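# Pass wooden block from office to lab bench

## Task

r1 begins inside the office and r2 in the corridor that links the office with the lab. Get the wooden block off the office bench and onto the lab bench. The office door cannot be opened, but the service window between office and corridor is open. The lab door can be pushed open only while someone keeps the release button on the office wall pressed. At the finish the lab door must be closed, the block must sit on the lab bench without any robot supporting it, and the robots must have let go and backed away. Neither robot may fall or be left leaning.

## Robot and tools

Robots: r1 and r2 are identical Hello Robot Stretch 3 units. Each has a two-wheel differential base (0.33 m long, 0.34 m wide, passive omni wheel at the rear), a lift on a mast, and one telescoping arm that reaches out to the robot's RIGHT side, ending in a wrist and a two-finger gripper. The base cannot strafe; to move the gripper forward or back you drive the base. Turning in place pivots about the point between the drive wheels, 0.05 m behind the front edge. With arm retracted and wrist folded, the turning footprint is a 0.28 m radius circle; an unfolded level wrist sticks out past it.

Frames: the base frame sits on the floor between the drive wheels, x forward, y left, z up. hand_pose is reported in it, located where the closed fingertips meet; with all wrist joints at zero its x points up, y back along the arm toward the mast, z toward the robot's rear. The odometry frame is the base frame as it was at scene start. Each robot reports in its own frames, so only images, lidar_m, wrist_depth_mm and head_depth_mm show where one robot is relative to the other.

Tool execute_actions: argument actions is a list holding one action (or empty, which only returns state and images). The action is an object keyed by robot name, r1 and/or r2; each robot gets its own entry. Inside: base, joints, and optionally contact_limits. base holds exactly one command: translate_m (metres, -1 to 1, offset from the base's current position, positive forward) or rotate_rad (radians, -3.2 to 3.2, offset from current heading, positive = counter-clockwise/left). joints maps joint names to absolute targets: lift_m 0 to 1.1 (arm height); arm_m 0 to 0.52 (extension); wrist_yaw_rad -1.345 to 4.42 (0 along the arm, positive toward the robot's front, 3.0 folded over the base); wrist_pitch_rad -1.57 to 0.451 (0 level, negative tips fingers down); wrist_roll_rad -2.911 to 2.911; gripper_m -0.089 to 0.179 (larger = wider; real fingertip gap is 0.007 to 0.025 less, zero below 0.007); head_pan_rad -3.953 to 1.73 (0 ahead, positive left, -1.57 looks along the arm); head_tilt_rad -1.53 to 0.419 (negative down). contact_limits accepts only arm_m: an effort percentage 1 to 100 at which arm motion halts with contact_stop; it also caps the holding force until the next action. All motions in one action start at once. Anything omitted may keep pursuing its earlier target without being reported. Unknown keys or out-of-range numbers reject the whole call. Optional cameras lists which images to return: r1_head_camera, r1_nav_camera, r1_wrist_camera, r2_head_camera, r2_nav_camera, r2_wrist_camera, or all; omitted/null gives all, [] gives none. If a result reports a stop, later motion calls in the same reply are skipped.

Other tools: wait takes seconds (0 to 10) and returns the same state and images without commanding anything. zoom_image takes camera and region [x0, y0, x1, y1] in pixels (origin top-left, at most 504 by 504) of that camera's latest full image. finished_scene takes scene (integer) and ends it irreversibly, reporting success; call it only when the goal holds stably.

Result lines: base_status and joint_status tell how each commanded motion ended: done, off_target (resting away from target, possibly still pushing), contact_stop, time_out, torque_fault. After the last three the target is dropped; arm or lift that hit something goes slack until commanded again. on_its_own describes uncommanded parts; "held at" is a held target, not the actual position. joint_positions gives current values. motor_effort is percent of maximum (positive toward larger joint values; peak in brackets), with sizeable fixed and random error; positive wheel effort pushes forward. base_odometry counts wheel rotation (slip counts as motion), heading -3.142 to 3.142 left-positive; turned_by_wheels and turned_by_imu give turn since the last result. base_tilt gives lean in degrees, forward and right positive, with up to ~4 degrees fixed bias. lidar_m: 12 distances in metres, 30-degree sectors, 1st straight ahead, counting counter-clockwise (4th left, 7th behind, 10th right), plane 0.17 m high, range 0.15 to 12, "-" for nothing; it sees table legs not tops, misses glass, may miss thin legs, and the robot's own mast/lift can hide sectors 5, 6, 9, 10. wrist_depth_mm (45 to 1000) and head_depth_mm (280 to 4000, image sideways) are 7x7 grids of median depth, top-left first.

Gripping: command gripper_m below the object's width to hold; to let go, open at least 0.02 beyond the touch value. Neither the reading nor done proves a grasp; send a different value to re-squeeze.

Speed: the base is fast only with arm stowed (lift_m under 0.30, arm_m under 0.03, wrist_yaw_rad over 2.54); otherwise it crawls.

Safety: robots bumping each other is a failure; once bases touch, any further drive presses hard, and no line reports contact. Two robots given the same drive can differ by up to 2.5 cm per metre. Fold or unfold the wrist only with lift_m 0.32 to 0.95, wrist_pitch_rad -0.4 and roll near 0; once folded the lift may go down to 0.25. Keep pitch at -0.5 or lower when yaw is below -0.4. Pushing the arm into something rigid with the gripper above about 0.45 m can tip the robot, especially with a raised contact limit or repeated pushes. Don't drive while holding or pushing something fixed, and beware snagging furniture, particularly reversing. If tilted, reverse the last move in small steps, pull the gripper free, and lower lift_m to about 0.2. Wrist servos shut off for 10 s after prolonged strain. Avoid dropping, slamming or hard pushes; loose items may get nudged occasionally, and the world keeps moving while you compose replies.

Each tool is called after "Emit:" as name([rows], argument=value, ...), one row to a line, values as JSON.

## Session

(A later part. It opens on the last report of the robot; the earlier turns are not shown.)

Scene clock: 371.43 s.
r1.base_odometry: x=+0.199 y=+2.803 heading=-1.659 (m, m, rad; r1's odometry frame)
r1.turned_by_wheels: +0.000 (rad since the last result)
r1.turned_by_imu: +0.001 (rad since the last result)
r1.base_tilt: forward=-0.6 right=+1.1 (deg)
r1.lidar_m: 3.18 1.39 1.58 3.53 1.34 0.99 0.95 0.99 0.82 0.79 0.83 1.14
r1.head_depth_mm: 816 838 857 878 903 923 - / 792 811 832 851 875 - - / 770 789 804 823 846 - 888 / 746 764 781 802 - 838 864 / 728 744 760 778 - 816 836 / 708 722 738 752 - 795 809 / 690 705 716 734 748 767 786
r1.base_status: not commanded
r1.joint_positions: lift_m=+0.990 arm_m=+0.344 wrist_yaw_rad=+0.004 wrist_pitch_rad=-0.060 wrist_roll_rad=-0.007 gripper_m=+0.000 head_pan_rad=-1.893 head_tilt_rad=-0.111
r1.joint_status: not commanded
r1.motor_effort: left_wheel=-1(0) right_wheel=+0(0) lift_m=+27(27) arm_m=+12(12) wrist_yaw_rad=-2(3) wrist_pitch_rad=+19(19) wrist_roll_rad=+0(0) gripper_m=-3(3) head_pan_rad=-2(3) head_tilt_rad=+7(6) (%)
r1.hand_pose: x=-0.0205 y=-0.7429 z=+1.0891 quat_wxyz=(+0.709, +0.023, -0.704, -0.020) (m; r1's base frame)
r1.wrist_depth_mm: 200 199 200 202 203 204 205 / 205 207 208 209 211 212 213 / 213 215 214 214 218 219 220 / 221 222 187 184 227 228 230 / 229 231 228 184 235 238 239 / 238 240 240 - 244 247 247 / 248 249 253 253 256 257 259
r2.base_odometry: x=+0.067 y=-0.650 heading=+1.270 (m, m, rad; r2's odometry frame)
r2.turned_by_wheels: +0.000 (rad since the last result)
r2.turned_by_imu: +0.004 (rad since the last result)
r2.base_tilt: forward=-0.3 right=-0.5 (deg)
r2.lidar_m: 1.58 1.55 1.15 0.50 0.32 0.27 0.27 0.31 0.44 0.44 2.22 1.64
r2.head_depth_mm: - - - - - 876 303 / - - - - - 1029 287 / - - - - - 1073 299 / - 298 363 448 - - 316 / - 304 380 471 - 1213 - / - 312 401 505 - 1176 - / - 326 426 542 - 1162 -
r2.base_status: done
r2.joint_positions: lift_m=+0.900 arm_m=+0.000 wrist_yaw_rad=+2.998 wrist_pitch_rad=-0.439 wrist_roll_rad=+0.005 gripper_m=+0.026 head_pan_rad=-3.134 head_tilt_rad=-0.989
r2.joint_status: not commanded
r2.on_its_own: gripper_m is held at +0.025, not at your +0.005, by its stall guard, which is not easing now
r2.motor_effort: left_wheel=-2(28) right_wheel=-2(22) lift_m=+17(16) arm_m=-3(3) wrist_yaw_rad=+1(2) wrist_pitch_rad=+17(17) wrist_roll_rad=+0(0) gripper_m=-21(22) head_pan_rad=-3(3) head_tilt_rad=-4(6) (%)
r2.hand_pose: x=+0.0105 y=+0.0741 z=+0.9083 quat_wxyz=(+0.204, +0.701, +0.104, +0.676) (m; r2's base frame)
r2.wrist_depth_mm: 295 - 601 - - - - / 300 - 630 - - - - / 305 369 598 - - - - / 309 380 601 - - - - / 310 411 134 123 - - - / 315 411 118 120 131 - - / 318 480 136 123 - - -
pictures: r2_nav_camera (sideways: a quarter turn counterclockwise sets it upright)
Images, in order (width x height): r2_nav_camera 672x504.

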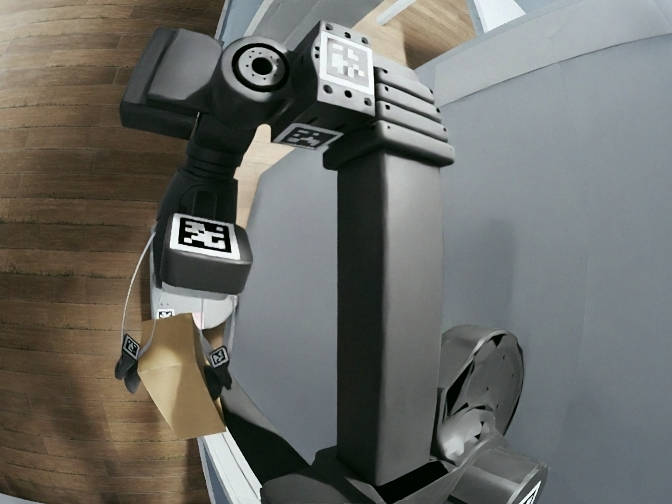

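Door is opening. Continue.

Emit:
execute_actions([
  {"r2":{"base":{"translate_m":-0.3}}},
], cameras=["r2_nav_camera"])

Emit:
execute_actions([
  {"r2":{"base":{"translate_m":-0.3},"joints":{"head_tilt_rad":-0.6}}},
], cameras=["r2_nav_camera"])

Scene clock: 376.80 s.
r1.base_odometry: x=+0.199 y=+2.803 heading=-1.659 (m, m, rad; r1's odometry frame)
r1.turned_by_wheels: +0.000 (rad since the last result)
r1.turned_by_imu: +0.001 (rad since the last result)
r1.base_tilt: forward=-0.6 right=+1.2 (deg)
r1.lidar_m: 3.17 1.39 1.58 3.53 1.34 0.99 0.95 0.99 0.82 0.79 0.83 1.15
r1.head_depth_mm: 815 837 858 881 905 922 - / 792 811 832 851 878 - - / 771 784 810 825 841 - 886 / 747 765 783 799 - 839 862 / 727 744 759 778 - 816 834 / 708 723 738 755 - 792 808 / 689 703 721 733 746 765 783
r1.base_status: not commanded
r1.joint_positions: lift_m=+0.990 arm_m=+0.344 wrist_yaw_rad=+0.004 wrist_pitch_rad=-0.060 wrist_roll_rad=-0.007 gripper_m=+0.000 head_pan_rad=-1.893 head_tilt_rad=-0.111
r1.joint_status: not commanded
r1.motor_effort: left_wheel=+0(0) right_wheel=+0(0) lift_m=+27(27) arm_m=+12(12) wrist_yaw_rad=-3(3) wrist_pitch_rad=+19(19) wrist_roll_rad=+0(0) gripper_m=-4(4) head_pan_rad=-2(2) head_tilt_rad=+6(7) (%)
r1.hand_pose: x=-0.0205 y=-0.7429 z=+1.0891 quat_wxyz=(+0.709, +0.023, -0.704, -0.020) (m; r1's base frame)
r1.wrist_depth_mm: 199 200 201 202 204 204 206 / 205 206 208 209 211 212 213 / 214 214 214 215 218 219 220 / 221 223 187 184 225 226 229 / 230 230 228 184 234 236 239 / 238 240 240 - 245 247 248 / 249 249 252 255 256 258 260
r2.base_odometry: x=-0.022 y=-0.937 heading=+1.270 (m, m, rad; r2's odometry frame)
r2.turned_by_wheels: +0.000 (rad since the last result)
r2.turned_by_imu: +0.002 (rad since the last result)
r2.base_tilt: forward=-0.3 right=-0.5 (deg)
r2.lidar_m: 1.88 1.56 0.50 0.28 0.25 0.25 0.29 0.52 1.17 0.44 0.43 1.94
r2.head_depth_mm: - - - - - 569 303 / - 291 - - - 735 287 / 293 328 - - - 964 299 / 324 388 507 598 - - 317 / 372 461 607 783 - 1216 - / 435 568 1614 1521 - 1182 - / 2139 1945 1670 1523 - 1177 -
r2.base_status: done
r2.joint_positions: lift_m=+0.900 arm_m=+0.000 wrist_yaw_rad=+2.998 wrist_pitch_rad=-0.439 wrist_roll_rad=+0.005 gripper_m=+0.026 head_pan_rad=-3.134 head_tilt_rad=-0.989
r2.joint_status: not commanded
r2.on_its_own: gripper_m is held at +0.025, not at your +0.005, by its stall guard, which is not easing now
r2.motor_effort: left_wheel=-2(10) right_wheel=-2(8) lift_m=+17(17) arm_m=-4(3) wrist_yaw_rad=+2(1) wrist_pitch_rad=+17(17) wrist_roll_rad=+0(0) gripper_m=-22(22) head_pan_rad=-3(4) head_tilt_rad=-5(5) (%)
r2.hand_pose: x=+0.0105 y=+0.0741 z=+0.9083 quat_wxyz=(+0.204, +0.701, +0.104, +0.676) (m; r2's base frame)
r2.wrist_depth_mm: 204 - 302 401 514 - - / 213 - 327 439 - - - / 224 248 359 483 - - - / 235 266 364 517 - - - / 247 290 133 123 - - - / 261 311 118 120 131 - - / 276 365 136 122 - - -
pictures: r2_nav_camera (sideways: a quarter turn counterclockwise sets it upright)
Images, in order (width x height): r2_nav_camera 672x504.

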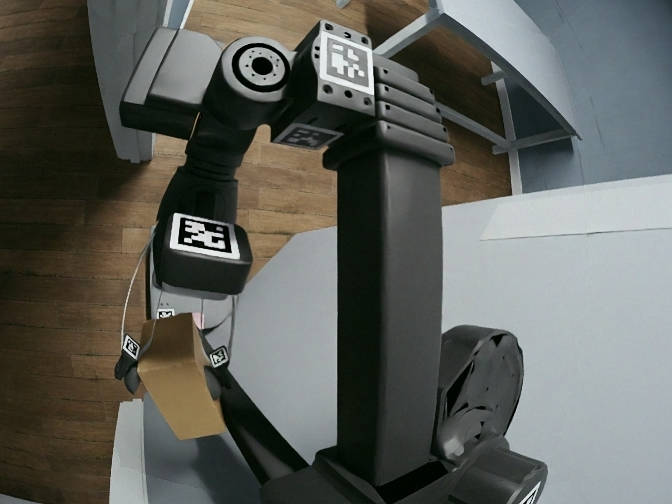

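Scene clock: 380.77 s.
r1.base_odometry: x=+0.199 y=+2.803 heading=-1.659 (m, m, rad; r1's odometry frame)
r1.turned_by_wheels: +0.000 (rad since the last result)
r1.turned_by_imu: +0.000 (rad since the last result)
r1.base_tilt: forward=-0.6 right=+1.1 (deg)
r1.lidar_m: 3.18 1.39 1.57 3.54 1.34 0.99 0.95 0.99 0.82 0.80 0.83 1.14
r1.head_depth_mm: 815 837 857 880 902 921 - / 793 811 832 851 877 - - / 771 784 806 827 841 - 888 / 748 764 782 800 - 837 864 / 728 742 759 776 - 815 833 / 708 722 740 755 - 793 808 / 693 706 719 731 748 766 784
r1.base_status: not commanded
r1.joint_positions: lift_m=+0.990 arm_m=+0.344 wrist_yaw_rad=+0.004 wrist_pitch_rad=-0.060 wrist_roll_rad=-0.007 gripper_m=+0.000 head_pan_rad=-1.893 head_tilt_rad=-0.111
r1.joint_status: not commanded
r1.motor_effort: left_wheel=-1(0) right_wheel=-1(0) lift_m=+27(27) arm_m=+12(12) wrist_yaw_rad=-3(3) wrist_pitch_rad=+19(19) wrist_roll_rad=+0(0) gripper_m=-3(3) head_pan_rad=-2(2) head_tilt_rad=+6(6) (%)
r1.hand_pose: x=-0.0205 y=-0.7429 z=+1.0891 quat_wxyz=(+0.709, +0.023, -0.704, -0.020) (m; r1's base frame)
r1.wrist_depth_mm: 198 200 201 202 203 204 205 / 206 206 208 209 210 212 212 / 214 214 214 214 218 219 220 / 221 222 187 184 225 227 230 / 229 230 228 183 236 237 240 / 239 240 240 - 245 247 249 / 249 251 254 253 256 258 260
r2.base_odometry: x=-0.111 y=-1.223 heading=+1.270 (m, m, rad; r2's odometry frame)
r2.turned_by_wheels: +0.000 (rad since the last result)
r2.turned_by_imu: +0.001 (rad since the last result)
r2.base_tilt: forward=-0.3 right=-0.5 (deg)
r2.lidar_m: 2.17 0.69 0.30 0.23 0.23 0.24 0.34 1.29 1.01 1.46 0.57 0.59
r2.head_depth_mm: - 286 295 308 - - - / 301 318 343 367 - - - / 1762 1947 2178 2044 - - - / 1765 1978 2239 2113 1700 1364 - / 1773 1982 2238 2096 1649 1394 - / 1784 1988 2277 2073 1645 1394 - / 1802 2015 2260 2072 1648 1391 -
r2.base_status: done
r2.joint_positions: lift_m=+0.900 arm_m=+0.000 wrist_yaw_rad=+2.998 wrist_pitch_rad=-0.439 wrist_roll_rad=+0.005 gripper_m=+0.026 head_pan_rad=-3.134 head_tilt_rad=-0.606
r2.joint_status: all done
r2.on_its_own: gripper_m is held at +0.025, not at your +0.005, by its stall guard, which is not easing now
r2.motor_effort: left_wheel=+1(8) right_wheel=-2(7) lift_m=+17(18) arm_m=-3(3) wrist_yaw_rad=+1(1) wrist_pitch_rad=+16(17) wrist_roll_rad=+0(0) gripper_m=-22(22) head_pan_rad=-4(2) head_tilt_rad=+1(22) (%)
r2.hand_pose: x=+0.0105 y=+0.0741 z=+0.9083 quat_wxyz=(+0.204, +0.701, +0.104, +0.676) (m; r2's base frame)
r2.wrist_depth_mm: 187 - 241 285 346 443 - / 199 - 261 309 385 506 - / 210 226 288 340 435 608 - / 225 247 300 366 495 721 - / 241 271 133 123 539 - - / 260 295 118 120 131 - - / 281 345 136 122 905 - -
pictures: r2_nav_camera (sideways: a quarter turn counterclockwise sets it upright)
Images, in order (width x height): r2_nav_camera 672x504.

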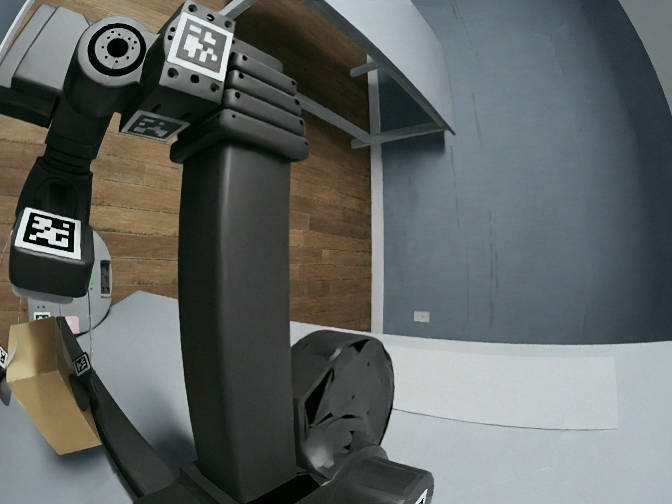

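Emit:
execute_actions([
  {"r2":{"base":{"translate_m":-0.4}}},
], cameras=["r2_nav_camera"])

Emit:
execute_actions([
  {"r2":{"base":{"translate_m":-0.4},"joints":{"head_pan_rad":-2.2}}},
], cameras=["r2_nav_camera","r2_head_camera","r2_wrist_camera"])

Scene clock: 389.17 s.
r1.base_odometry: x=+0.199 y=+2.803 heading=-1.659 (m, m, rad; r1's odometry frame)
r1.turned_by_wheels: +0.000 (rad since the last result)
r1.turned_by_imu: +0.001 (rad since the last result)
r1.base_tilt: forward=-0.6 right=+1.2 (deg)
r1.lidar_m: 3.19 1.39 1.58 3.55 1.34 0.99 0.95 0.99 0.82 0.79 0.83 1.14
r1.head_depth_mm: 818 837 857 882 906 923 - / 793 812 831 850 875 - - / 769 786 805 827 843 - 885 / 746 765 782 802 - 838 865 / 728 744 759 778 - 818 834 / 707 722 739 754 - 796 807 / 689 704 719 733 745 766 786
r1.base_status: not commanded
r1.joint_positions: lift_m=+0.990 arm_m=+0.344 wrist_yaw_rad=+0.004 wrist_pitch_rad=-0.060 wrist_roll_rad=-0.007 gripper_m=+0.000 head_pan_rad=-1.893 head_tilt_rad=-0.111
r1.joint_status: not commanded
r1.motor_effort: left_wheel=-1(0) right_wheel=-1(1) lift_m=+27(27) arm_m=+12(12) wrist_yaw_rad=-2(3) wrist_pitch_rad=+18(19) wrist_roll_rad=+0(0) gripper_m=-3(5) head_pan_rad=-2(2) head_tilt_rad=+6(6) (%)
r1.hand_pose: x=-0.0205 y=-0.7429 z=+1.0891 quat_wxyz=(+0.709, +0.023, -0.704, -0.020) (m; r1's base frame)
r1.wrist_depth_mm: 199 200 201 202 203 204 206 / 206 207 208 209 210 212 214 / 214 214 214 214 218 219 221 / 221 222 187 183 225 227 229 / 228 231 228 183 235 237 240 / 238 240 240 - 246 248 249 / 249 250 251 253 257 257 258
r2.base_odometry: x=-0.230 y=-1.605 heading=+1.270 (m, m, rad; r2's odometry frame)
r2.turned_by_wheels: +0.000 (rad since the last result)
r2.turned_by_imu: +0.003 (rad since the last result)
r2.base_tilt: forward=-0.3 right=-0.5 (deg)
r2.lidar_m: 2.58 0.40 0.22 0.18 0.18 1.61 1.72 1.28 0.95 0.90 1.11 0.89
r2.head_depth_mm: 1400 1569 1763 1992 - - - / 1410 1573 1778 2009 - - - / 1421 1586 1802 2033 - - - / 1427 1598 1817 2016 1715 1365 - / 1434 1611 1843 2011 1652 1397 - / 1447 1611 1844 2006 1640 1395 - / 1452 1632 1866 2017 1640 1393 -
r2.base_status: done
r2.joint_positions: lift_m=+0.900 arm_m=+0.000 wrist_yaw_rad=+2.998 wrist_pitch_rad=-0.439 wrist_roll_rad=+0.005 gripper_m=+0.026 head_pan_rad=-3.134 head_tilt_rad=-0.605
r2.joint_status: not commanded
r2.on_its_own: gripper_m is held at +0.025, not at your +0.005, by its stall guard, which is not easing now
r2.motor_effort: left_wheel=+0(7) right_wheel=+0(6) lift_m=+17(17) arm_m=-3(3) wrist_yaw_rad=+1(1) wrist_pitch_rad=+17(17) wrist_roll_rad=+0(0) gripper_m=-22(21) head_pan_rad=-3(3) head_tilt_rad=+2(3) (%)
r2.hand_pose: x=+0.0105 y=+0.0741 z=+0.9083 quat_wxyz=(+0.204, +0.701, +0.104, +0.676) (m; r2's base frame)
r2.wrist_depth_mm: 958 - 196 221 253 296 356 / - - 213 240 281 335 412 / - - 234 266 313 383 496 / - - 246 288 356 446 599 / - - 133 123 387 538 766 / - - 118 120 131 673 - / - - 136 122 589 971 -
pictures: r2_nav_camera (sideways: a quarter turn counterclockwise sets it upright)
Images, in order (width x height): r2_nav_camera 672x504.

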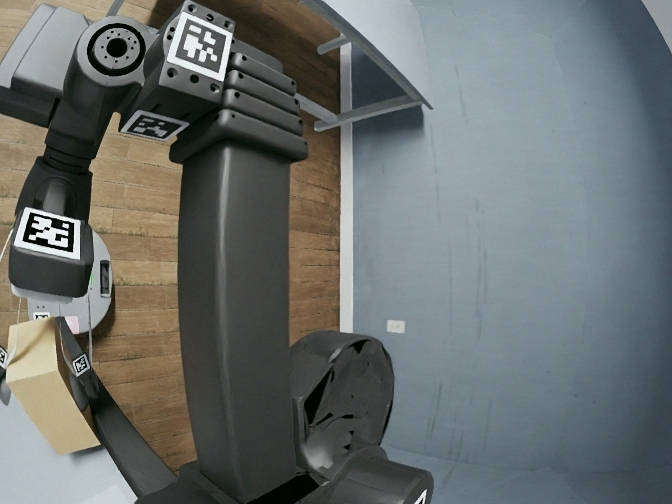

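Scene clock: 394.27 s.
r1.base_odometry: x=+0.199 y=+2.803 heading=-1.659 (m, m, rad; r1's odometry frame)
r1.turned_by_wheels: +0.000 (rad since the last result)
r1.turned_by_imu: +0.001 (rad since the last result)
r1.base_tilt: forward=-0.6 right=+1.2 (deg)
r1.lidar_m: 3.20 1.39 1.58 3.55 1.33 0.99 0.95 0.99 0.82 0.79 0.83 1.14
r1.head_depth_mm: 816 838 859 884 903 923 - / 794 813 830 851 875 - - / 769 787 807 824 840 - 889 / 746 763 781 801 - 838 860 / 727 742 759 778 - 819 833 / 709 723 737 754 - 795 807 / 690 701 719 734 748 763 786
r1.base_status: not commanded
r1.joint_positions: lift_m=+0.990 arm_m=+0.344 wrist_yaw_rad=+0.004 wrist_pitch_rad=-0.060 wrist_roll_rad=-0.007 gripper_m=+0.000 head_pan_rad=-1.893 head_tilt_rad=-0.111
r1.joint_status: not commanded
r1.motor_effort: left_wheel=-1(1) right_wheel=-1(1) lift_m=+27(27) arm_m=+12(12) wrist_yaw_rad=-3(3) wrist_pitch_rad=+19(19) wrist_roll_rad=+0(0) gripper_m=-2(4) head_pan_rad=-2(2) head_tilt_rad=+7(7) (%)
r1.hand_pose: x=-0.0205 y=-0.7429 z=+1.0891 quat_wxyz=(+0.709, +0.023, -0.704, -0.020) (m; r1's base frame)
r1.wrist_depth_mm: 200 199 201 202 203 204 205 / 205 207 208 209 210 211 213 / 214 214 213 215 218 219 221 / 221 221 187 183 225 228 230 / 230 230 229 183 235 238 238 / 239 240 239 - 245 247 248 / 250 250 253 255 256 257 259
r2.base_odometry: x=-0.348 y=-1.988 heading=+1.270 (m, m, rad; r2's odometry frame)
r2.turned_by_wheels: +0.000 (rad since the last result)
r2.turned_by_imu: +0.002 (rad since the last result)
r2.base_tilt: forward=-0.3 right=-0.5 (deg)
r2.lidar_m: 1.19 1.24 1.16 1.13 1.17 1.38 1.33 1.28 0.94 0.91 0.95 1.23
r2.head_depth_mm: 1371 1480 1591 1742 1676 1409 - / 1535 1667 1456 1882 1676 1454 - / 1741 1852 1354 2124 1723 - - / 1994 2055 1271 2110 1672 - 1134 / 2353 2516 1200 2025 1758 - 1131 / 2825 3134 1191 1944 1705 - - / 3007 3237 1183 1865 1639 1352 -
r2.base_status: done
r2.joint_positions: lift_m=+0.900 arm_m=+0.000 wrist_yaw_rad=+2.998 wrist_pitch_rad=-0.439 wrist_roll_rad=+0.005 gripper_m=+0.026 head_pan_rad=-2.207 head_tilt_rad=-0.605
r2.joint_status: all done
r2.on_its_own: gripper_m is held at +0.025, not at your +0.005, by its stall guard, which is not easing now
r2.motor_effort: left_wheel=+0(5) right_wheel=+1(3) lift_m=+17(17) arm_m=-4(3) wrist_yaw_rad=+0(1) wrist_pitch_rad=+17(17) wrist_roll_rad=+0(0) gripper_m=-21(22) head_pan_rad=+6(49) head_tilt_rad=+2(1) (%)
r2.hand_pose: x=+0.0105 y=+0.0741 z=+0.9083 quat_wxyz=(+0.204, +0.701, +0.104, +0.676) (m; r2's base frame)
r2.wrist_depth_mm: 970 - - - - - - / - - - - - - - / - - - - - - - / - - - - - - - / - - 133 122 - - - / - - 119 120 131 - - / - - 136 122 - - -
pictures: r2_head_camera (sideways: a quarter turn clockwise sets it upright), r2_nav_camera (sideways: a quarter turn counterclockwise sets it upright), r2_wrist_camera
Images, in order (width x height): r2_head_camera 896x504, r2_nav_camera 672x504, r2_wrist_camera 644x364.

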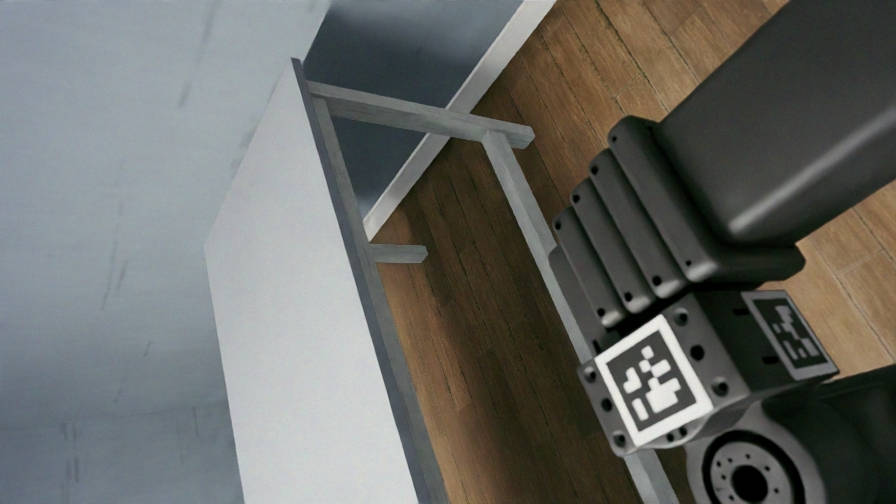

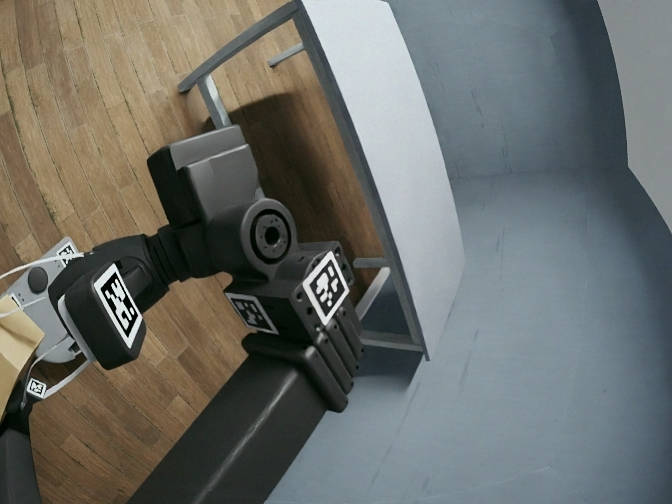

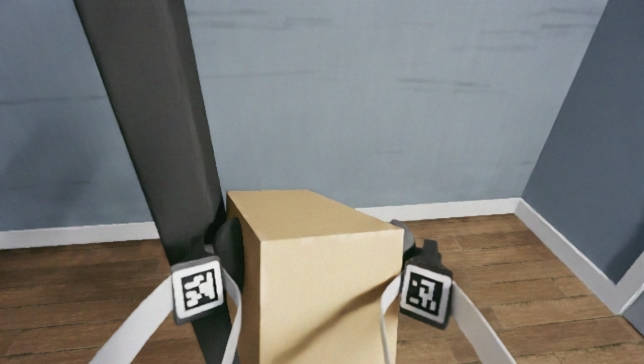

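Emit:
execute_actions([
  {"r2":{"base":{"rotate_rad":-0.6},"joints":{"head_pan_rad":0.5,"head_tilt_rad":-0.3}}},
], cameras=["r2_nav_camera","r2_head_camera"])

Emit:
execute_actions([
  {"r2":{"base":{"translate_m":0.45}}},
], cameras=[])

Emit:
execute_actions([
  {"r2":{"base":{"rotate_rad":0.6},"joints":{"head_pan_rad":-1.57,"head_tilt_rad":-0.7,"lift_m":0.94}}},
], cameras=["r2_nav_camera","r2_head_camera"])

Scene clock: 400.17 s.
r1.base_odometry: x=+0.199 y=+2.803 heading=-1.659 (m, m, rad; r1's odometry frame)
r1.turned_by_wheels: +0.000 (rad since the last result)
r1.turned_by_imu: +0.001 (rad since the last result)
r1.base_tilt: forward=-0.7 right=+1.1 (deg)
r1.lidar_m: 3.19 1.39 1.58 3.52 1.33 0.99 0.95 0.99 0.82 0.79 0.82 1.14
r1.head_depth_mm: 817 838 859 881 905 923 - / 792 812 832 852 872 - - / 770 789 807 824 843 - 886 / 748 764 784 803 - 839 861 / 729 742 756 776 - 818 835 / 707 723 738 756 - 796 808 / 689 705 718 731 748 766 783
r1.base_status: not commanded
r1.joint_positions: lift_m=+0.990 arm_m=+0.344 wrist_yaw_rad=+0.004 wrist_pitch_rad=-0.060 wrist_roll_rad=-0.007 gripper_m=+0.000 head_pan_rad=-1.893 head_tilt_rad=-0.111
r1.joint_status: not commanded
r1.motor_effort: left_wheel=-1(0) right_wheel=+0(0) lift_m=+27(27) arm_m=+12(12) wrist_yaw_rad=-2(3) wrist_pitch_rad=+19(19) wrist_roll_rad=+0(0) gripper_m=-4(4) head_pan_rad=-2(2) head_tilt_rad=+7(7) (%)
r1.hand_pose: x=-0.0205 y=-0.7429 z=+1.0891 quat_wxyz=(+0.709, +0.023, -0.704, -0.020) (m; r1's base frame)
r1.wrist_depth_mm: 199 200 201 202 204 205 206 / 206 207 209 210 211 212 213 / 213 214 214 214 218 219 220 / 221 223 188 184 226 228 229 / 230 231 229 183 234 237 238 / 238 240 240 - 244 246 248 / 250 249 254 254 257 258 260
r2.base_odometry: x=-0.348 y=-1.988 heading=+0.670 (m, m, rad; r2's odometry frame)
r2.turned_by_wheels: -0.600 (rad since the last result)
r2.turned_by_imu: -0.603 (rad since the last result)
r2.base_tilt: forward=-0.3 right=-0.5 (deg)
r2.lidar_m: 1.25 1.19 1.22 1.19 1.13 1.15 1.40 1.33 1.35 0.96 0.91 0.93
r2.head_depth_mm: 994 1068 1142 1238 1342 1469 1400 / 996 1060 1132 1216 1330 1452 1403 / 990 1059 1134 1224 1320 1444 1388 / 986 1049 1125 1213 1318 1435 1389 / 980 1043 1119 1204 1303 1426 1384 / 976 1038 1112 1198 1297 1413 1374 / 968 1032 1107 1189 1286 1406 1365
r2.base_status: done
r2.joint_positions: lift_m=+0.900 arm_m=+0.000 wrist_yaw_rad=+2.998 wrist_pitch_rad=-0.439 wrist_roll_rad=+0.005 gripper_m=+0.026 head_pan_rad=+0.493 head_tilt_rad=-0.310
r2.joint_status: all done
r2.on_its_own: gripper_m is held at +0.025, not at your +0.005, by its stall guard, which is not easing now
r2.motor_effort: left_wheel=+2(7) right_wheel=-2(4) lift_m=+17(17) arm_m=-3(3) wrist_yaw_rad=+1(1) wrist_pitch_rad=+17(17) wrist_roll_rad=+1(0) gripper_m=-21(22) head_pan_rad=+5(49) head_tilt_rad=+4(23) (%)
r2.hand_pose: x=+0.0105 y=+0.0741 z=+0.9083 quat_wxyz=(+0.204, +0.701, +0.104, +0.676) (m; r2's base frame)
r2.wrist_depth_mm: 801 - - - - - 865 / 863 - - - - - 901 / 916 - - - - - 967 / 970 - - - - - 988 / - - 133 123 - - - / - - 118 120 131 - - / - - 136 122 - - -
pictures: r2_head_camera (sideways: a quarter turn clockwise sets it upright), r2_nav_camera (sideways: a quarter turn counterclockwise sets it upright)
Images, in order (width x height): r2_head_camera 896x504, r2_nav_camera 672x504.

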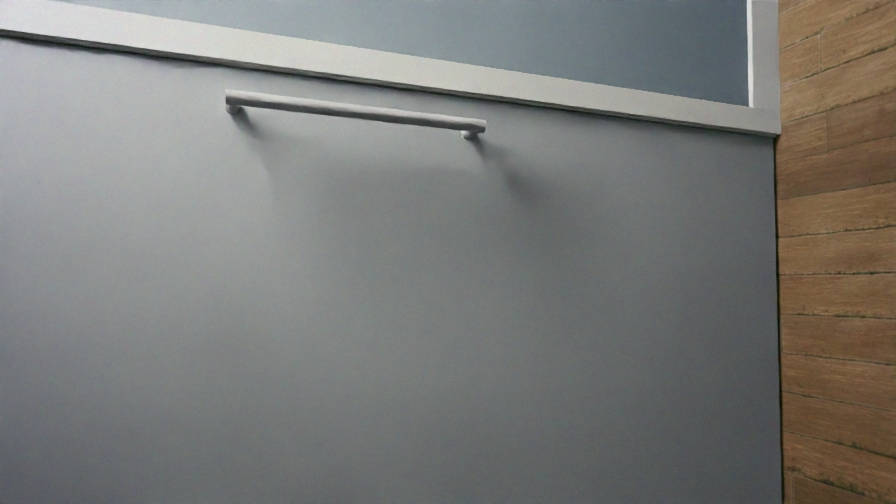

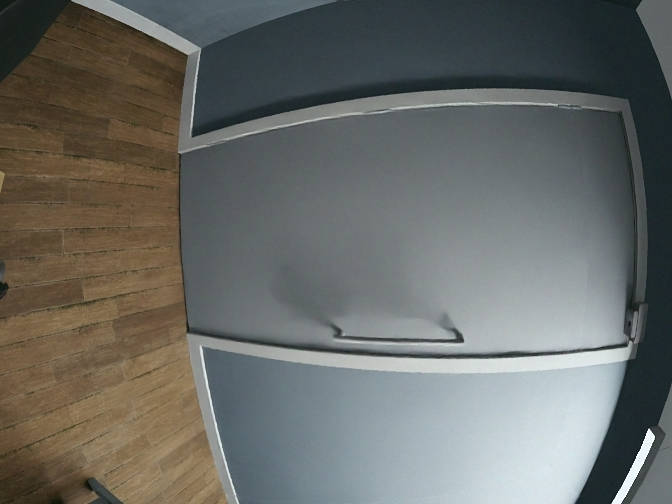

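Scene clock: 405.63 s.
r1.base_odometry: x=+0.199 y=+2.803 heading=-1.659 (m, m, rad; r1's odometry frame)
r1.turned_by_wheels: +0.000 (rad since the last result)
r1.turned_by_imu: +0.001 (rad since the last result)
r1.base_tilt: forward=-0.6 right=+1.2 (deg)
r1.lidar_m: 3.18 1.39 1.58 3.54 1.33 0.98 0.96 0.99 0.82 0.80 0.83 1.15
r1.head_depth_mm: 815 838 859 881 902 928 - / 793 814 835 851 875 - - / 767 789 806 824 842 - 890 / 749 766 783 800 - 836 862 / 727 744 761 774 - 815 835 / 708 722 740 752 - 797 808 / 691 704 719 735 749 770 785
r1.base_status: not commanded
r1.joint_positions: lift_m=+0.990 arm_m=+0.344 wrist_yaw_rad=+0.004 wrist_pitch_rad=-0.060 wrist_roll_rad=-0.007 gripper_m=+0.000 head_pan_rad=-1.893 head_tilt_rad=-0.111
r1.joint_status: not commanded
r1.motor_effort: left_wheel=+0(0) right_wheel=+0(0) lift_m=+27(27) arm_m=+12(12) wrist_yaw_rad=-2(3) wrist_pitch_rad=+19(19) wrist_roll_rad=+0(0) gripper_m=-3(4) head_pan_rad=-3(2) head_tilt_rad=+6(7) (%)
r1.hand_pose: x=-0.0205 y=-0.7429 z=+1.0891 quat_wxyz=(+0.709, +0.023, -0.704, -0.020) (m; r1's base frame)
r1.wrist_depth_mm: 199 199 200 202 203 205 204 / 206 206 208 209 210 211 214 / 213 214 215 215 218 220 221 / 221 223 187 184 226 228 228 / 228 231 229 183 236 236 238 / 238 240 239 - 245 247 248 / 249 249 253 254 256 257 260
r2.base_odometry: x=+0.005 y=-1.708 heading=+0.670 (m, m, rad; r2's odometry frame)
r2.turned_by_wheels: +0.000 (rad since the last result)
r2.turned_by_imu: +0.001 (rad since the last result)
r2.base_tilt: forward=-0.3 right=-0.5 (deg)
r2.lidar_m: 0.86 0.82 0.83 1.09 1.38 1.40 1.80 1.70 1.00 0.70 0.65 1.24
r2.head_depth_mm: 677 722 774 834 908 993 1094 / 661 712 765 828 899 987 1084 / 669 712 763 820 883 965 1067 / 665 707 750 800 884 967 1066 / 660 706 754 813 881 958 1056 / 656 700 750 807 874 953 1043 / 652 695 745 802 866 948 1036
r2.base_status: done
r2.joint_positions: lift_m=+0.900 arm_m=+0.000 wrist_yaw_rad=+2.998 wrist_pitch_rad=-0.439 wrist_roll_rad=+0.005 gripper_m=+0.026 head_pan_rad=+0.493 head_tilt_rad=-0.310
r2.joint_status: not commanded
r2.on_its_own: gripper_m is held at +0.025, not at your +0.005, by its stall guard, which is not easing now
r2.motor_effort: left_wheel=+2(7) right_wheel=-2(2) lift_m=+17(18) arm_m=-3(3) wrist_yaw_rad=+1(1) wrist_pitch_rad=+17(17) wrist_roll_rad=+0(0) gripper_m=-22(22) head_pan_rad=+5(4) head_tilt_rad=+4(3) (%)
r2.hand_pose: x=+0.0105 y=+0.0741 z=+0.9083 quat_wxyz=(+0.204, +0.701, +0.104, +0.676) (m; r2's base frame)
r2.wrist_depth_mm: 999 - - - 888 739 602 / - - - - 943 756 619 / - - - - - 816 661 / - - - - - 834 698 / - - 133 123 - 912 723 / - - 118 119 131 951 760 / - - 136 122 - 977 807
pictures: none
No camera images: the call's "cameras" was empty. Leave "cameras" out to get every camera's image.

Scene clock: 407.57 s.
r1.base_odometry: x=+0.199 y=+2.803 heading=-1.659 (m, m, rad; r1's odometry frame)
r1.turned_by_wheels: +0.000 (rad since the last result)
r1.turned_by_imu: +0.000 (rad since the last result)
r1.base_tilt: forward=-0.7 right=+1.1 (deg)
r1.lidar_m: 3.19 1.39 1.57 3.55 1.34 0.99 0.96 1.00 0.82 0.79 0.83 1.14
r1.head_depth_mm: 816 837 860 882 902 923 - / 791 811 830 853 874 - - / 771 789 804 824 840 - 886 / 747 766 783 800 - 835 864 / 728 741 762 774 - 818 832 / 707 724 738 755 - 795 808 / 690 704 718 733 748 769 783
r1.base_status: not commanded
r1.joint_positions: lift_m=+0.990 arm_m=+0.344 wrist_yaw_rad=+0.004 wrist_pitch_rad=-0.060 wrist_roll_rad=-0.007 gripper_m=+0.000 head_pan_rad=-1.893 head_tilt_rad=-0.111
r1.joint_status: not commanded
r1.motor_effort: left_wheel=-1(1) right_wheel=+0(0) lift_m=+27(27) arm_m=+12(12) wrist_yaw_rad=-3(2) wrist_pitch_rad=+19(19) wrist_roll_rad=+0(0) gripper_m=-3(3) head_pan_rad=-2(2) head_tilt_rad=+7(7) (%)
r1.hand_pose: x=-0.0205 y=-0.7429 z=+1.0891 quat_wxyz=(+0.709, +0.023, -0.704, -0.020) (m; r1's base frame)
r1.wrist_depth_mm: 199 200 201 202 203 204 205 / 206 206 208 209 211 212 214 / 213 214 214 215 218 220 221 / 222 223 187 183 226 229 228 / 230 231 228 183 235 237 238 / 239 241 239 - 245 247 249 / 249 250 253 255 257 257 258
r2.base_odometry: x=+0.005 y=-1.708 heading=+1.270 (m, m, rad; r2's odometry frame)
r2.turned_by_wheels: +0.600 (rad since the last result)
r2.turned_by_imu: +0.604 (rad since the last result)
r2.base_tilt: forward=-0.3 right=-0.5 (deg)
r2.lidar_m: 0.82 0.85 1.17 1.37 1.43 1.75 1.70 0.93 0.68 0.65 1.14 0.83
r2.head_depth_mm: 2777 3015 1032 821 - - 1136 / 2787 3020 1027 846 - - 1132 / 2785 3062 1027 840 - - - / 2812 3103 2259 1732 - - - / 2825 3117 2445 1891 - - 1125 / 2604 2720 2399 1885 1534 1269 1120 / 1894 1959 2007 1829 1526 1295 1119
r2.base_status: done
r2.joint_positions: lift_m=+0.939 arm_m=+0.000 wrist_yaw_rad=+2.998 wrist_pitch_rad=-0.440 wrist_roll_rad=+0.005 gripper_m=+0.026 head_pan_rad=-1.563 head_tilt_rad=-0.691
r2.joint_status: all done
r2.on_its_own: gripper_m is held at +0.025, not at your +0.005, by its stall guard, which is not easing now
r2.motor_effort: left_wheel=-3(4) right_wheel=+3(5) lift_m=+37(37) arm_m=-3(3) wrist_yaw_rad=+1(1) wrist_pitch_rad=+18(17) wrist_roll_rad=+0(0) gripper_m=-22(22) head_pan_rad=-3(47) head_tilt_rad=-3(26) (%)
r2.hand_pose: x=+0.0104 y=+0.0740 z=+0.9471 quat_wxyz=(+0.204, +0.701, +0.104, +0.676) (m; r2's base frame)
r2.wrist_depth_mm: - - - - - - 798 / - - - - - - 818 / - - - - - - 826 / - - - - - - 843 / - - 133 122 - - 830 / - - 118 120 131 - 845 / - - 136 122 - - 851
pictures: r2_head_camera (sideways: a quarter turn clockwise sets it upright), r2_nav_camera (sideways: a quarter turn counterclockwise sets it upright)
Images, in order (width x height): r2_head_camera 896x504, r2_nav_camera 672x504.

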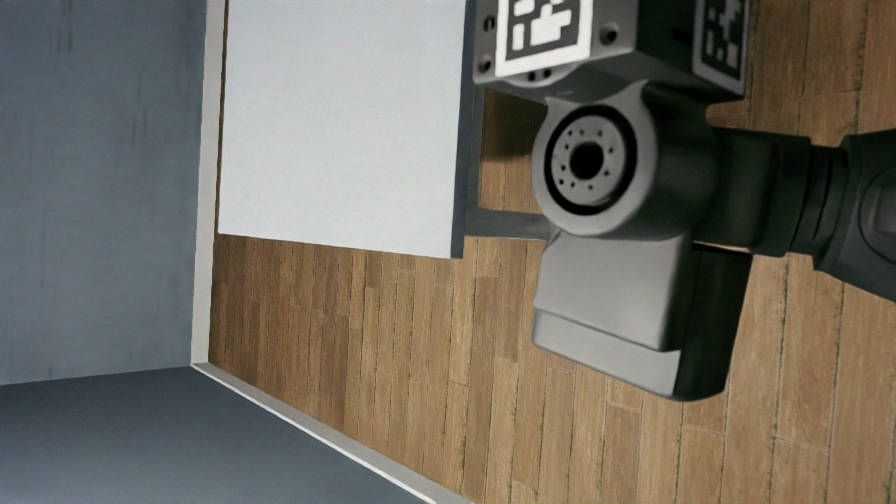

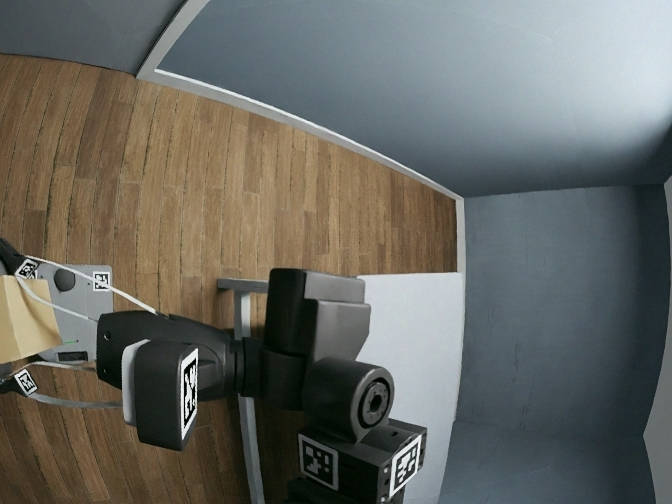

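Emit:
execute_actions([
  {"r1":{"joints":{"arm_m":0.0}},"r2":{"base":{"translate_m":-0.45},"joints":{"lift_m":0.95}}},
], cameras=[])

Emit:
execute_actions([
  {"r2":{"joints":{"wrist_yaw_rad":0.0}}},
], cameras=[])

Emit:
execute_actions([
  {"r2":{"joints":{"arm_m":0.45,"lift_m":1.0,"wrist_pitch_rad":-0.7}}},
], cameras=["r2_nav_camera","r2_head_camera","r2_wrist_camera"])

Scene clock: 416.07 s.
r1.base_odometry: x=+0.199 y=+2.803 heading=-1.659 (m, m, rad; r1's odometry frame)
r1.turned_by_wheels: +0.000 (rad since the last result)
r1.turned_by_imu: -0.007 (rad since the last result)
r1.base_tilt: forward=-0.2 right=+1.9 (deg)
r1.lidar_m: 3.10 1.39 1.56 3.56 1.34 0.99 0.95 0.99 0.82 0.79 0.82 1.13
r1.head_depth_mm: 796 818 844 864 891 920 - / 770 793 813 837 859 883 - / 749 769 789 812 832 857 - / 726 746 765 784 807 829 842 / 707 725 742 761 782 803 - / 687 703 721 737 718 772 - / 669 683 701 716 731 755 769
r1.base_status: not commanded
r1.joint_positions: lift_m=+0.990 arm_m=+0.002 wrist_yaw_rad=+0.000 wrist_pitch_rad=-0.021 wrist_roll_rad=-0.007 gripper_m=+0.000 head_pan_rad=-1.893 head_tilt_rad=-0.111
r1.joint_status: all done
joint sent to its limit — the command would take r1.arm_m past its lower limit, so that joint was sent only as far as its limit.
r1.motor_effort: left_wheel=+2(6) right_wheel=-2(9) lift_m=+26(27) arm_m=-3(8) wrist_yaw_rad=-1(3) wrist_pitch_rad=+6(19) wrist_roll_rad=+0(0) gripper_m=-2(4) head_pan_rad=-2(2) head_tilt_rad=+7(7) (%)
r1.hand_pose: x=-0.0214 y=-0.4029 z=+1.0990 quat_wxyz=(+0.710, +0.008, -0.704, -0.008) (m; r1's base frame)
r1.wrist_depth_mm: 490 491 499 507 511 518 523 / 507 507 521 520 524 533 536 / 520 525 531 537 545 547 552 / 538 542 549 557 567 567 574 / 554 565 564 570 584 588 590 / 578 581 584 - 603 604 619 / 595 601 622 618 619 629 637
r2.base_odometry: x=-0.129 y=-2.138 heading=+1.270 (m, m, rad; r2's odometry frame)
r2.turned_by_wheels: +0.000 (rad since the last result)
r2.turned_by_imu: +0.002 (rad since the last result)
r2.base_tilt: forward=-0.3 right=-0.5 (deg)
r2.lidar_m: 1.26 1.32 1.43 1.38 1.44 1.29 1.25 0.92 0.68 0.66 0.68 1.30
r2.head_depth_mm: 2769 3073 1031 848 - 1245 1136 / 2770 3047 1027 846 - 1251 1131 / 2825 3040 1021 844 - - - / 2824 3058 1020 846 - - - / 2845 3099 1015 858 - 1241 1126 / 2848 3116 1010 862 1580 1243 1126 / 2792 2878 1007 860 1222 1273 1117
r2.base_status: done
r2.joint_positions: lift_m=+0.949 arm_m=+0.000 wrist_yaw_rad=+2.998 wrist_pitch_rad=-0.440 wrist_roll_rad=+0.005 gripper_m=+0.026 head_pan_rad=-1.563 head_tilt_rad=-0.691
r2.joint_status: all done
r2.on_its_own: gripper_m is held at +0.025, not at your +0.005, by its stall guard, which is not easing now
r2.motor_effort: left_wheel=-1(5) right_wheel=+2(2) lift_m=+36(41) arm_m=-3(3) wrist_yaw_rad=+1(1) wrist_pitch_rad=+17(18) wrist_roll_rad=+1(0) gripper_m=-22(22) head_pan_rad=-4(4) head_tilt_rad=-4(5) (%)
r2.hand_pose: x=+0.0104 y=+0.0740 z=+0.9571 quat_wxyz=(+0.204, +0.701, +0.104, +0.676) (m; r2's base frame)
r2.wrist_depth_mm: - - - - - - - / - - - - - - - / - - - - - - - / - - - - - - - / - - 133 122 - - - / - - 118 120 131 - - / - - 136 122 - - -
pictures: none
No camera images: the call's "cameras" was empty. Leave "cameras" out to get every camera's image.

Scene clock: 418.57 s.
r1.base_odometry: x=+0.199 y=+2.803 heading=-1.659 (m, m, rad; r1's odometry frame)
r1.turned_by_wheels: +0.000 (rad since the last result)
r1.turned_by_imu: +0.000 (rad since the last result)
r1.base_tilt: forward=-0.2 right=+1.9 (deg)
r1.lidar_m: 3.09 1.40 1.57 3.55 1.35 0.99 0.96 0.99 0.82 0.79 0.82 1.13
r1.head_depth_mm: 798 819 842 865 894 920 - / 771 791 814 838 861 886 - / 749 766 786 811 832 856 - / 725 744 764 784 805 826 844 / 707 723 742 761 778 805 - / 686 703 721 739 719 772 - / 669 683 699 716 731 753 766
r1.base_status: not commanded
r1.joint_positions: lift_m=+0.990 arm_m=+0.002 wrist_yaw_rad=+0.000 wrist_pitch_rad=-0.021 wrist_roll_rad=-0.007 gripper_m=+0.000 head_pan_rad=-1.893 head_tilt_rad=-0.111
r1.joint_status: not commanded
r1.motor_effort: left_wheel=+2(1) right_wheel=-1(2) lift_m=+26(27) arm_m=-3(3) wrist_yaw_rad=+0(1) wrist_pitch_rad=+7(7) wrist_roll_rad=+0(0) gripper_m=-3(3) head_pan_rad=-2(2) head_tilt_rad=+6(6) (%)
r1.hand_pose: x=-0.0214 y=-0.4029 z=+1.0990 quat_wxyz=(+0.710, +0.008, -0.704, -0.008) (m; r1's base frame)
r1.wrist_depth_mm: 493 496 498 509 511 516 514 / 507 508 517 515 525 530 538 / 528 526 532 529 539 547 556 / 546 547 550 559 558 564 572 / 554 564 568 573 585 590 596 / 572 577 584 - 600 616 616 / 591 600 614 617 620 627 646
r2.base_odometry: x=-0.129 y=-2.138 heading=+1.270 (m, m, rad; r2's odometry frame)
r2.turned_by_wheels: +0.000 (rad since the last result)
r2.turned_by_imu: +0.001 (rad since the last result)
r2.base_tilt: forward=-0.3 right=-0.4 (deg)
r2.lidar_m: 1.26 1.31 1.42 1.38 1.44 1.29 1.25 0.92 0.68 0.66 0.68 1.31
r2.head_depth_mm: 2772 3026 1032 848 - - - / 2779 3019 1027 846 - - 1089 / 2779 3049 1024 842 - - 1086 / 2814 3077 1020 839 1450 1241 1107 / 2844 3112 1013 857 1545 1270 1120 / 2866 3080 1011 862 1542 1273 1123 / 2773 2897 1005 857 1224 1268 1119
r2.base_status: not commanded
r2.joint_positions: lift_m=+0.949 arm_m=+0.000 wrist_yaw_rad=+0.002 wrist_pitch_rad=-0.440 wrist_roll_rad=+0.005 gripper_m=+0.026 head_pan_rad=-1.563 head_tilt_rad=-0.691
r2.joint_status: all done
r2.on_its_own: gripper_m is held at +0.025, not at your +0.005, by its stall guard, which is not easing now
r2.motor_effort: left_wheel=-2(1) right_wheel=+2(2) lift_m=+38(37) arm_m=-4(4) wrist_yaw_rad=-2(4) wrist_pitch_rad=+17(18) wrist_roll_rad=+1(0) gripper_m=-22(21) head_pan_rad=-3(4) head_tilt_rad=-4(4) (%)
r2.hand_pose: x=-0.0210 y=-0.3668 z=+0.9571 quat_wxyz=(+0.689, +0.155, -0.691, -0.154) (m; r2's base frame)
r2.wrist_depth_mm: - - - - - - - / - - - - - - - / - 773 764 765 773 810 818 / 598 567 578 576 584 583 588 / 560 560 152 122 483 512 514 / - 700 118 120 131 - - / - - - 123 - - -
pictures: none
No camera images: the call's "cameras" was empty. Leave "cameras" out to get every camera's image.

Scene clock: 423.07 s.
r1.base_odometry: x=+0.199 y=+2.803 heading=-1.659 (m, m, rad; r1's odometry frame)
r1.turned_by_wheels: +0.000 (rad since the last result)
r1.turned_by_imu: +0.000 (rad since the last result)
r1.base_tilt: forward=-0.2 right=+2.0 (deg)
r1.lidar_m: 3.11 1.39 1.56 3.54 1.35 0.99 0.95 0.99 0.82 0.79 0.82 1.13
r1.head_depth_mm: 795 817 841 865 885 919 - / 770 792 812 838 859 883 - / 749 769 790 811 833 859 - / 726 745 765 784 806 828 842 / 706 723 742 763 781 799 - / 688 703 720 738 719 770 - / 667 685 700 715 731 754 767
r1.base_status: not commanded
r1.joint_positions: lift_m=+0.990 arm_m=+0.002 wrist_yaw_rad=+0.000 wrist_pitch_rad=-0.021 wrist_roll_rad=-0.007 gripper_m=+0.000 head_pan_rad=-1.893 head_tilt_rad=-0.111
r1.joint_status: not commanded
r1.motor_effort: left_wheel=+2(1) right_wheel=-1(2) lift_m=+26(27) arm_m=-3(3) wrist_yaw_rad=+0(1) wrist_pitch_rad=+7(7) wrist_roll_rad=+0(0) gripper_m=-2(2) head_pan_rad=-2(2) head_tilt_rad=+7(7) (%)
r1.hand_pose: x=-0.0214 y=-0.4029 z=+1.0990 quat_wxyz=(+0.710, +0.008, -0.704, -0.008) (m; r1's base frame)
r1.wrist_depth_mm: 493 500 500 507 513 514 518 / 506 514 513 519 524 526 538 / 522 523 532 527 546 547 553 / 534 546 551 555 563 568 576 / 559 562 573 572 581 585 588 / 577 580 584 - 596 607 622 / 592 596 611 614 620 631 632
r2.base_odometry: x=-0.129 y=-2.138 heading=+1.270 (m, m, rad; r2's odometry frame)
r2.turned_by_wheels: +0.000 (rad since the last result)
r2.turned_by_imu: +0.001 (rad since the last result)
r2.base_tilt: forward=-0.3 right=-0.4 (deg)
r2.lidar_m: 1.26 1.32 1.43 1.38 1.44 1.29 1.25 0.92 0.68 0.65 0.68 1.31
r2.head_depth_mm: 2657 2174 1031 844 1555 1260 1134 / - 3071 1023 845 1549 1282 1128 / - - 941 842 1546 1249 1134 / 2806 3079 940 849 1545 1249 1131 / 2873 3124 1012 858 1540 1272 1123 / 2865 3120 1007 862 1535 1270 1121 / 2778 2938 999 859 1227 1266 1121
r2.base_status: not commanded
r2.joint_positions: lift_m=+0.999 arm_m=+0.450 wrist_yaw_rad=+0.001 wrist_pitch_rad=-0.729 wrist_roll_rad=+0.005 gripper_m=+0.026 head_pan_rad=-1.563 head_tilt_rad=-0.691
r2.joint_status: all done
r2.on_its_own: gripper_m is held at +0.025, not at your +0.005, by its stall guard, which is not easing now
r2.motor_effort: left_wheel=-2(1) right_wheel=+2(2) lift_m=+37(32) arm_m=+3(3) wrist_yaw_rad=-1(1) wrist_pitch_rad=+13(18) wrist_roll_rad=+0(0) gripper_m=-22(22) head_pan_rad=-3(4) head_tilt_rad=-4(3) (%)
r2.hand_pose: x=-0.0215 y=-0.7697 z=+0.9495 quat_wxyz=(+0.659, +0.252, -0.662, -0.253) (m; r2's base frame)
r2.wrist_depth_mm: - - - - - - - / - 604 608 608 619 619 632 / 504 510 507 511 514 520 513 / 435 437 437 436 439 441 444 / 382 385 152 123 388 387 393 / 340 342 118 120 131 343 348 / 306 309 295 122 306 313 309
pictures: r2_head_camera (sideways: a quarter turn clockwise sets it upright), r2_nav_camera (sideways: a quarter turn counterclockwise sets it upright), r2_wrist_camera
Images, in order (width x height): r2_head_camera 896x504, r2_nav_camera 672x504, r2_wrist_camera 644x364.

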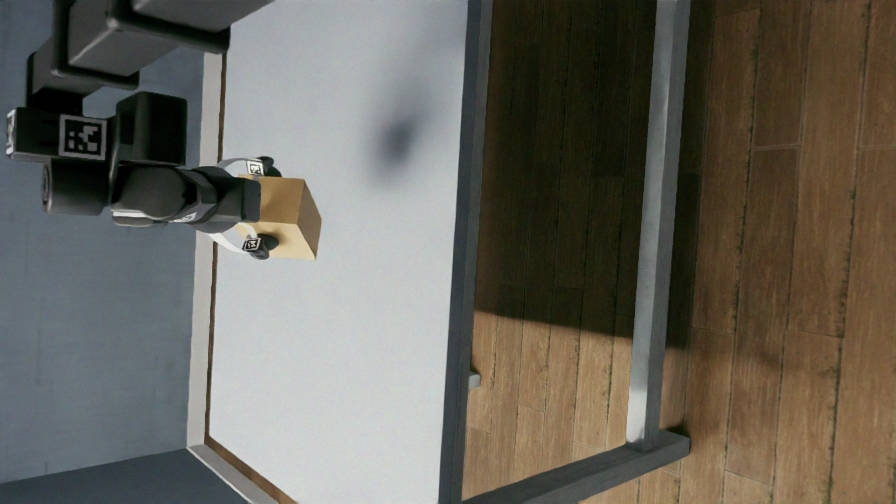

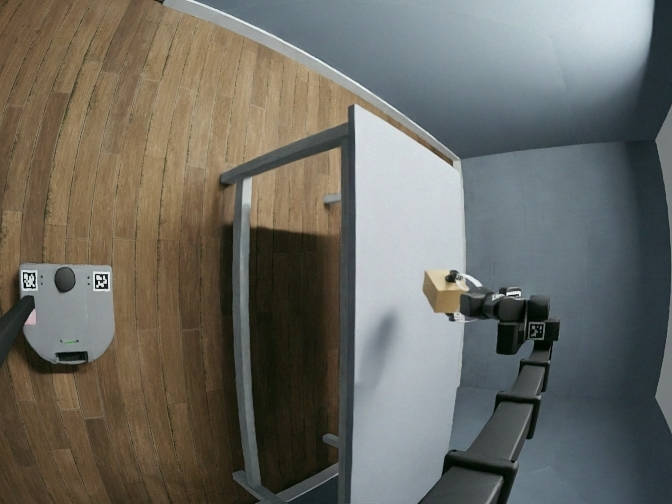

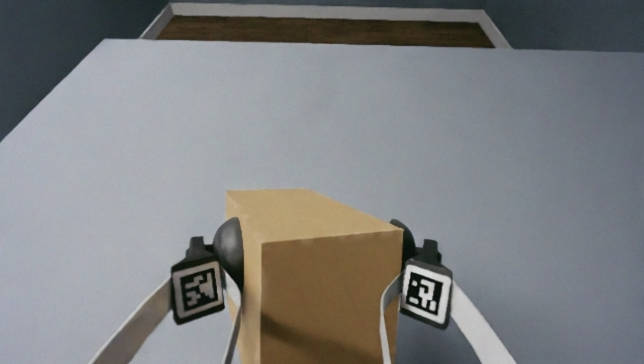

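Emit:
execute_actions([
  {"r2":{"joints":{"arm_m":0.52,"lift_m":0.92}}},
], cameras=["r2_head_camera"])

Scene clock: 426.53 s.
r1.base_odometry: x=+0.199 y=+2.803 heading=-1.659 (m, m, rad; r1's odometry frame)
r1.turned_by_wheels: +0.000 (rad since the last result)
r1.turned_by_imu: +0.000 (rad since the last result)
r1.base_tilt: forward=-0.1 right=+1.9 (deg)
r1.lidar_m: 3.10 1.39 1.56 3.55 1.35 0.99 0.96 0.99 0.82 0.79 0.82 1.13
r1.head_depth_mm: 796 818 840 863 891 918 - / 771 791 814 837 861 887 - / 745 767 790 810 830 859 - / 729 745 764 786 805 829 843 / 706 724 741 763 784 801 - / 688 703 721 739 720 770 - / 669 685 700 715 730 753 766
r1.base_status: not commanded
r1.joint_positions: lift_m=+0.990 arm_m=+0.002 wrist_yaw_rad=+0.000 wrist_pitch_rad=-0.021 wrist_roll_rad=-0.007 gripper_m=+0.000 head_pan_rad=-1.893 head_tilt_rad=-0.111
r1.joint_status: not commanded
r1.motor_effort: left_wheel=+2(1) right_wheel=-1(2) lift_m=+26(27) arm_m=-3(3) wrist_yaw_rad=+1(1) wrist_pitch_rad=+7(7) wrist_roll_rad=+0(0) gripper_m=-3(3) head_pan_rad=-2(2) head_tilt_rad=+7(7) (%)
r1.hand_pose: x=-0.0214 y=-0.4029 z=+1.0990 quat_wxyz=(+0.710, +0.008, -0.704, -0.008) (m; r1's base frame)
r1.wrist_depth_mm: 491 499 503 506 508 516 518 / 510 513 521 518 523 529 535 / 521 528 533 525 540 546 552 / 536 544 547 555 564 569 571 / 553 563 568 573 585 588 588 / 578 582 582 - 599 600 616 / 592 604 613 615 619 624 633
r2.base_odometry: x=-0.129 y=-2.138 heading=+1.270 (m, m, rad; r2's odometry frame)
r2.turned_by_wheels: +0.000 (rad since the last result)
r2.turned_by_imu: +0.001 (rad since the last result)
r2.base_tilt: forward=-0.3 right=-0.4 (deg)
r2.lidar_m: 1.26 1.32 1.43 1.38 1.43 1.29 1.25 0.92 0.68 0.66 0.68 1.31
r2.head_depth_mm: 2780 3045 - - 1539 1255 1137 / 2800 - 985 845 1547 1281 1133 / 2811 - 942 842 1541 1249 1134 / 2822 3100 937 849 1546 1243 1126 / 2816 3093 1012 857 1539 1268 1123 / 2849 3127 1009 859 1534 1269 1125 / 2782 2900 1001 858 1227 1267 1122
r2.base_status: not commanded
r2.joint_positions: lift_m=+0.920 arm_m=+0.519 wrist_yaw_rad=+0.001 wrist_pitch_rad=-0.729 wrist_roll_rad=+0.005 gripper_m=+0.026 head_pan_rad=-1.563 head_tilt_rad=-0.691
r2.joint_status: all done
joint sent to its limit — the command would take r2.arm_m past its upper limit, so that joint was sent only as far as its limit.
r2.on_its_own: gripper_m is held at +0.025, not at your +0.005, by its stall guard, which is not easing now
r2.motor_effort: left_wheel=-2(2) right_wheel=+3(3) lift_m=+16(33) arm_m=+3(3) wrist_yaw_rad=+0(1) wrist_pitch_rad=+12(13) wrist_roll_rad=+0(0) gripper_m=-22(21) head_pan_rad=-3(3) head_tilt_rad=-4(5) (%)
r2.hand_pose: x=-0.0215 y=-0.8386 z=+0.8704 quat_wxyz=(+0.659, +0.252, -0.662, -0.253) (m; r2's base frame)
r2.wrist_depth_mm: - 565 575 575 577 596 - / 461 457 462 462 466 472 475 / 385 386 388 389 389 396 397 / 329 334 336 336 335 340 340 / 293 292 152 122 296 299 298 / 258 261 118 119 131 263 265 / 234 234 226 123 233 237 238
pictures: r2_head_camera (sideways: a quarter turn clockwise sets it upright)
Images, in order (width x height): r2_head_camera 896x504.

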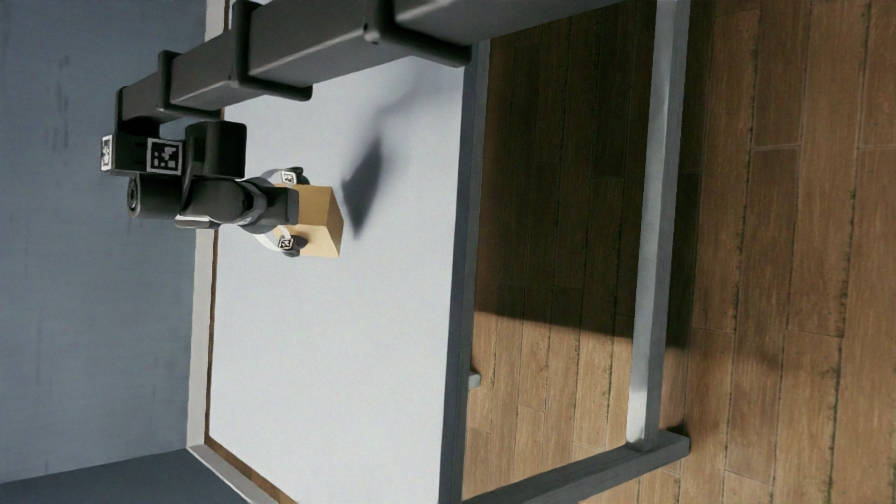

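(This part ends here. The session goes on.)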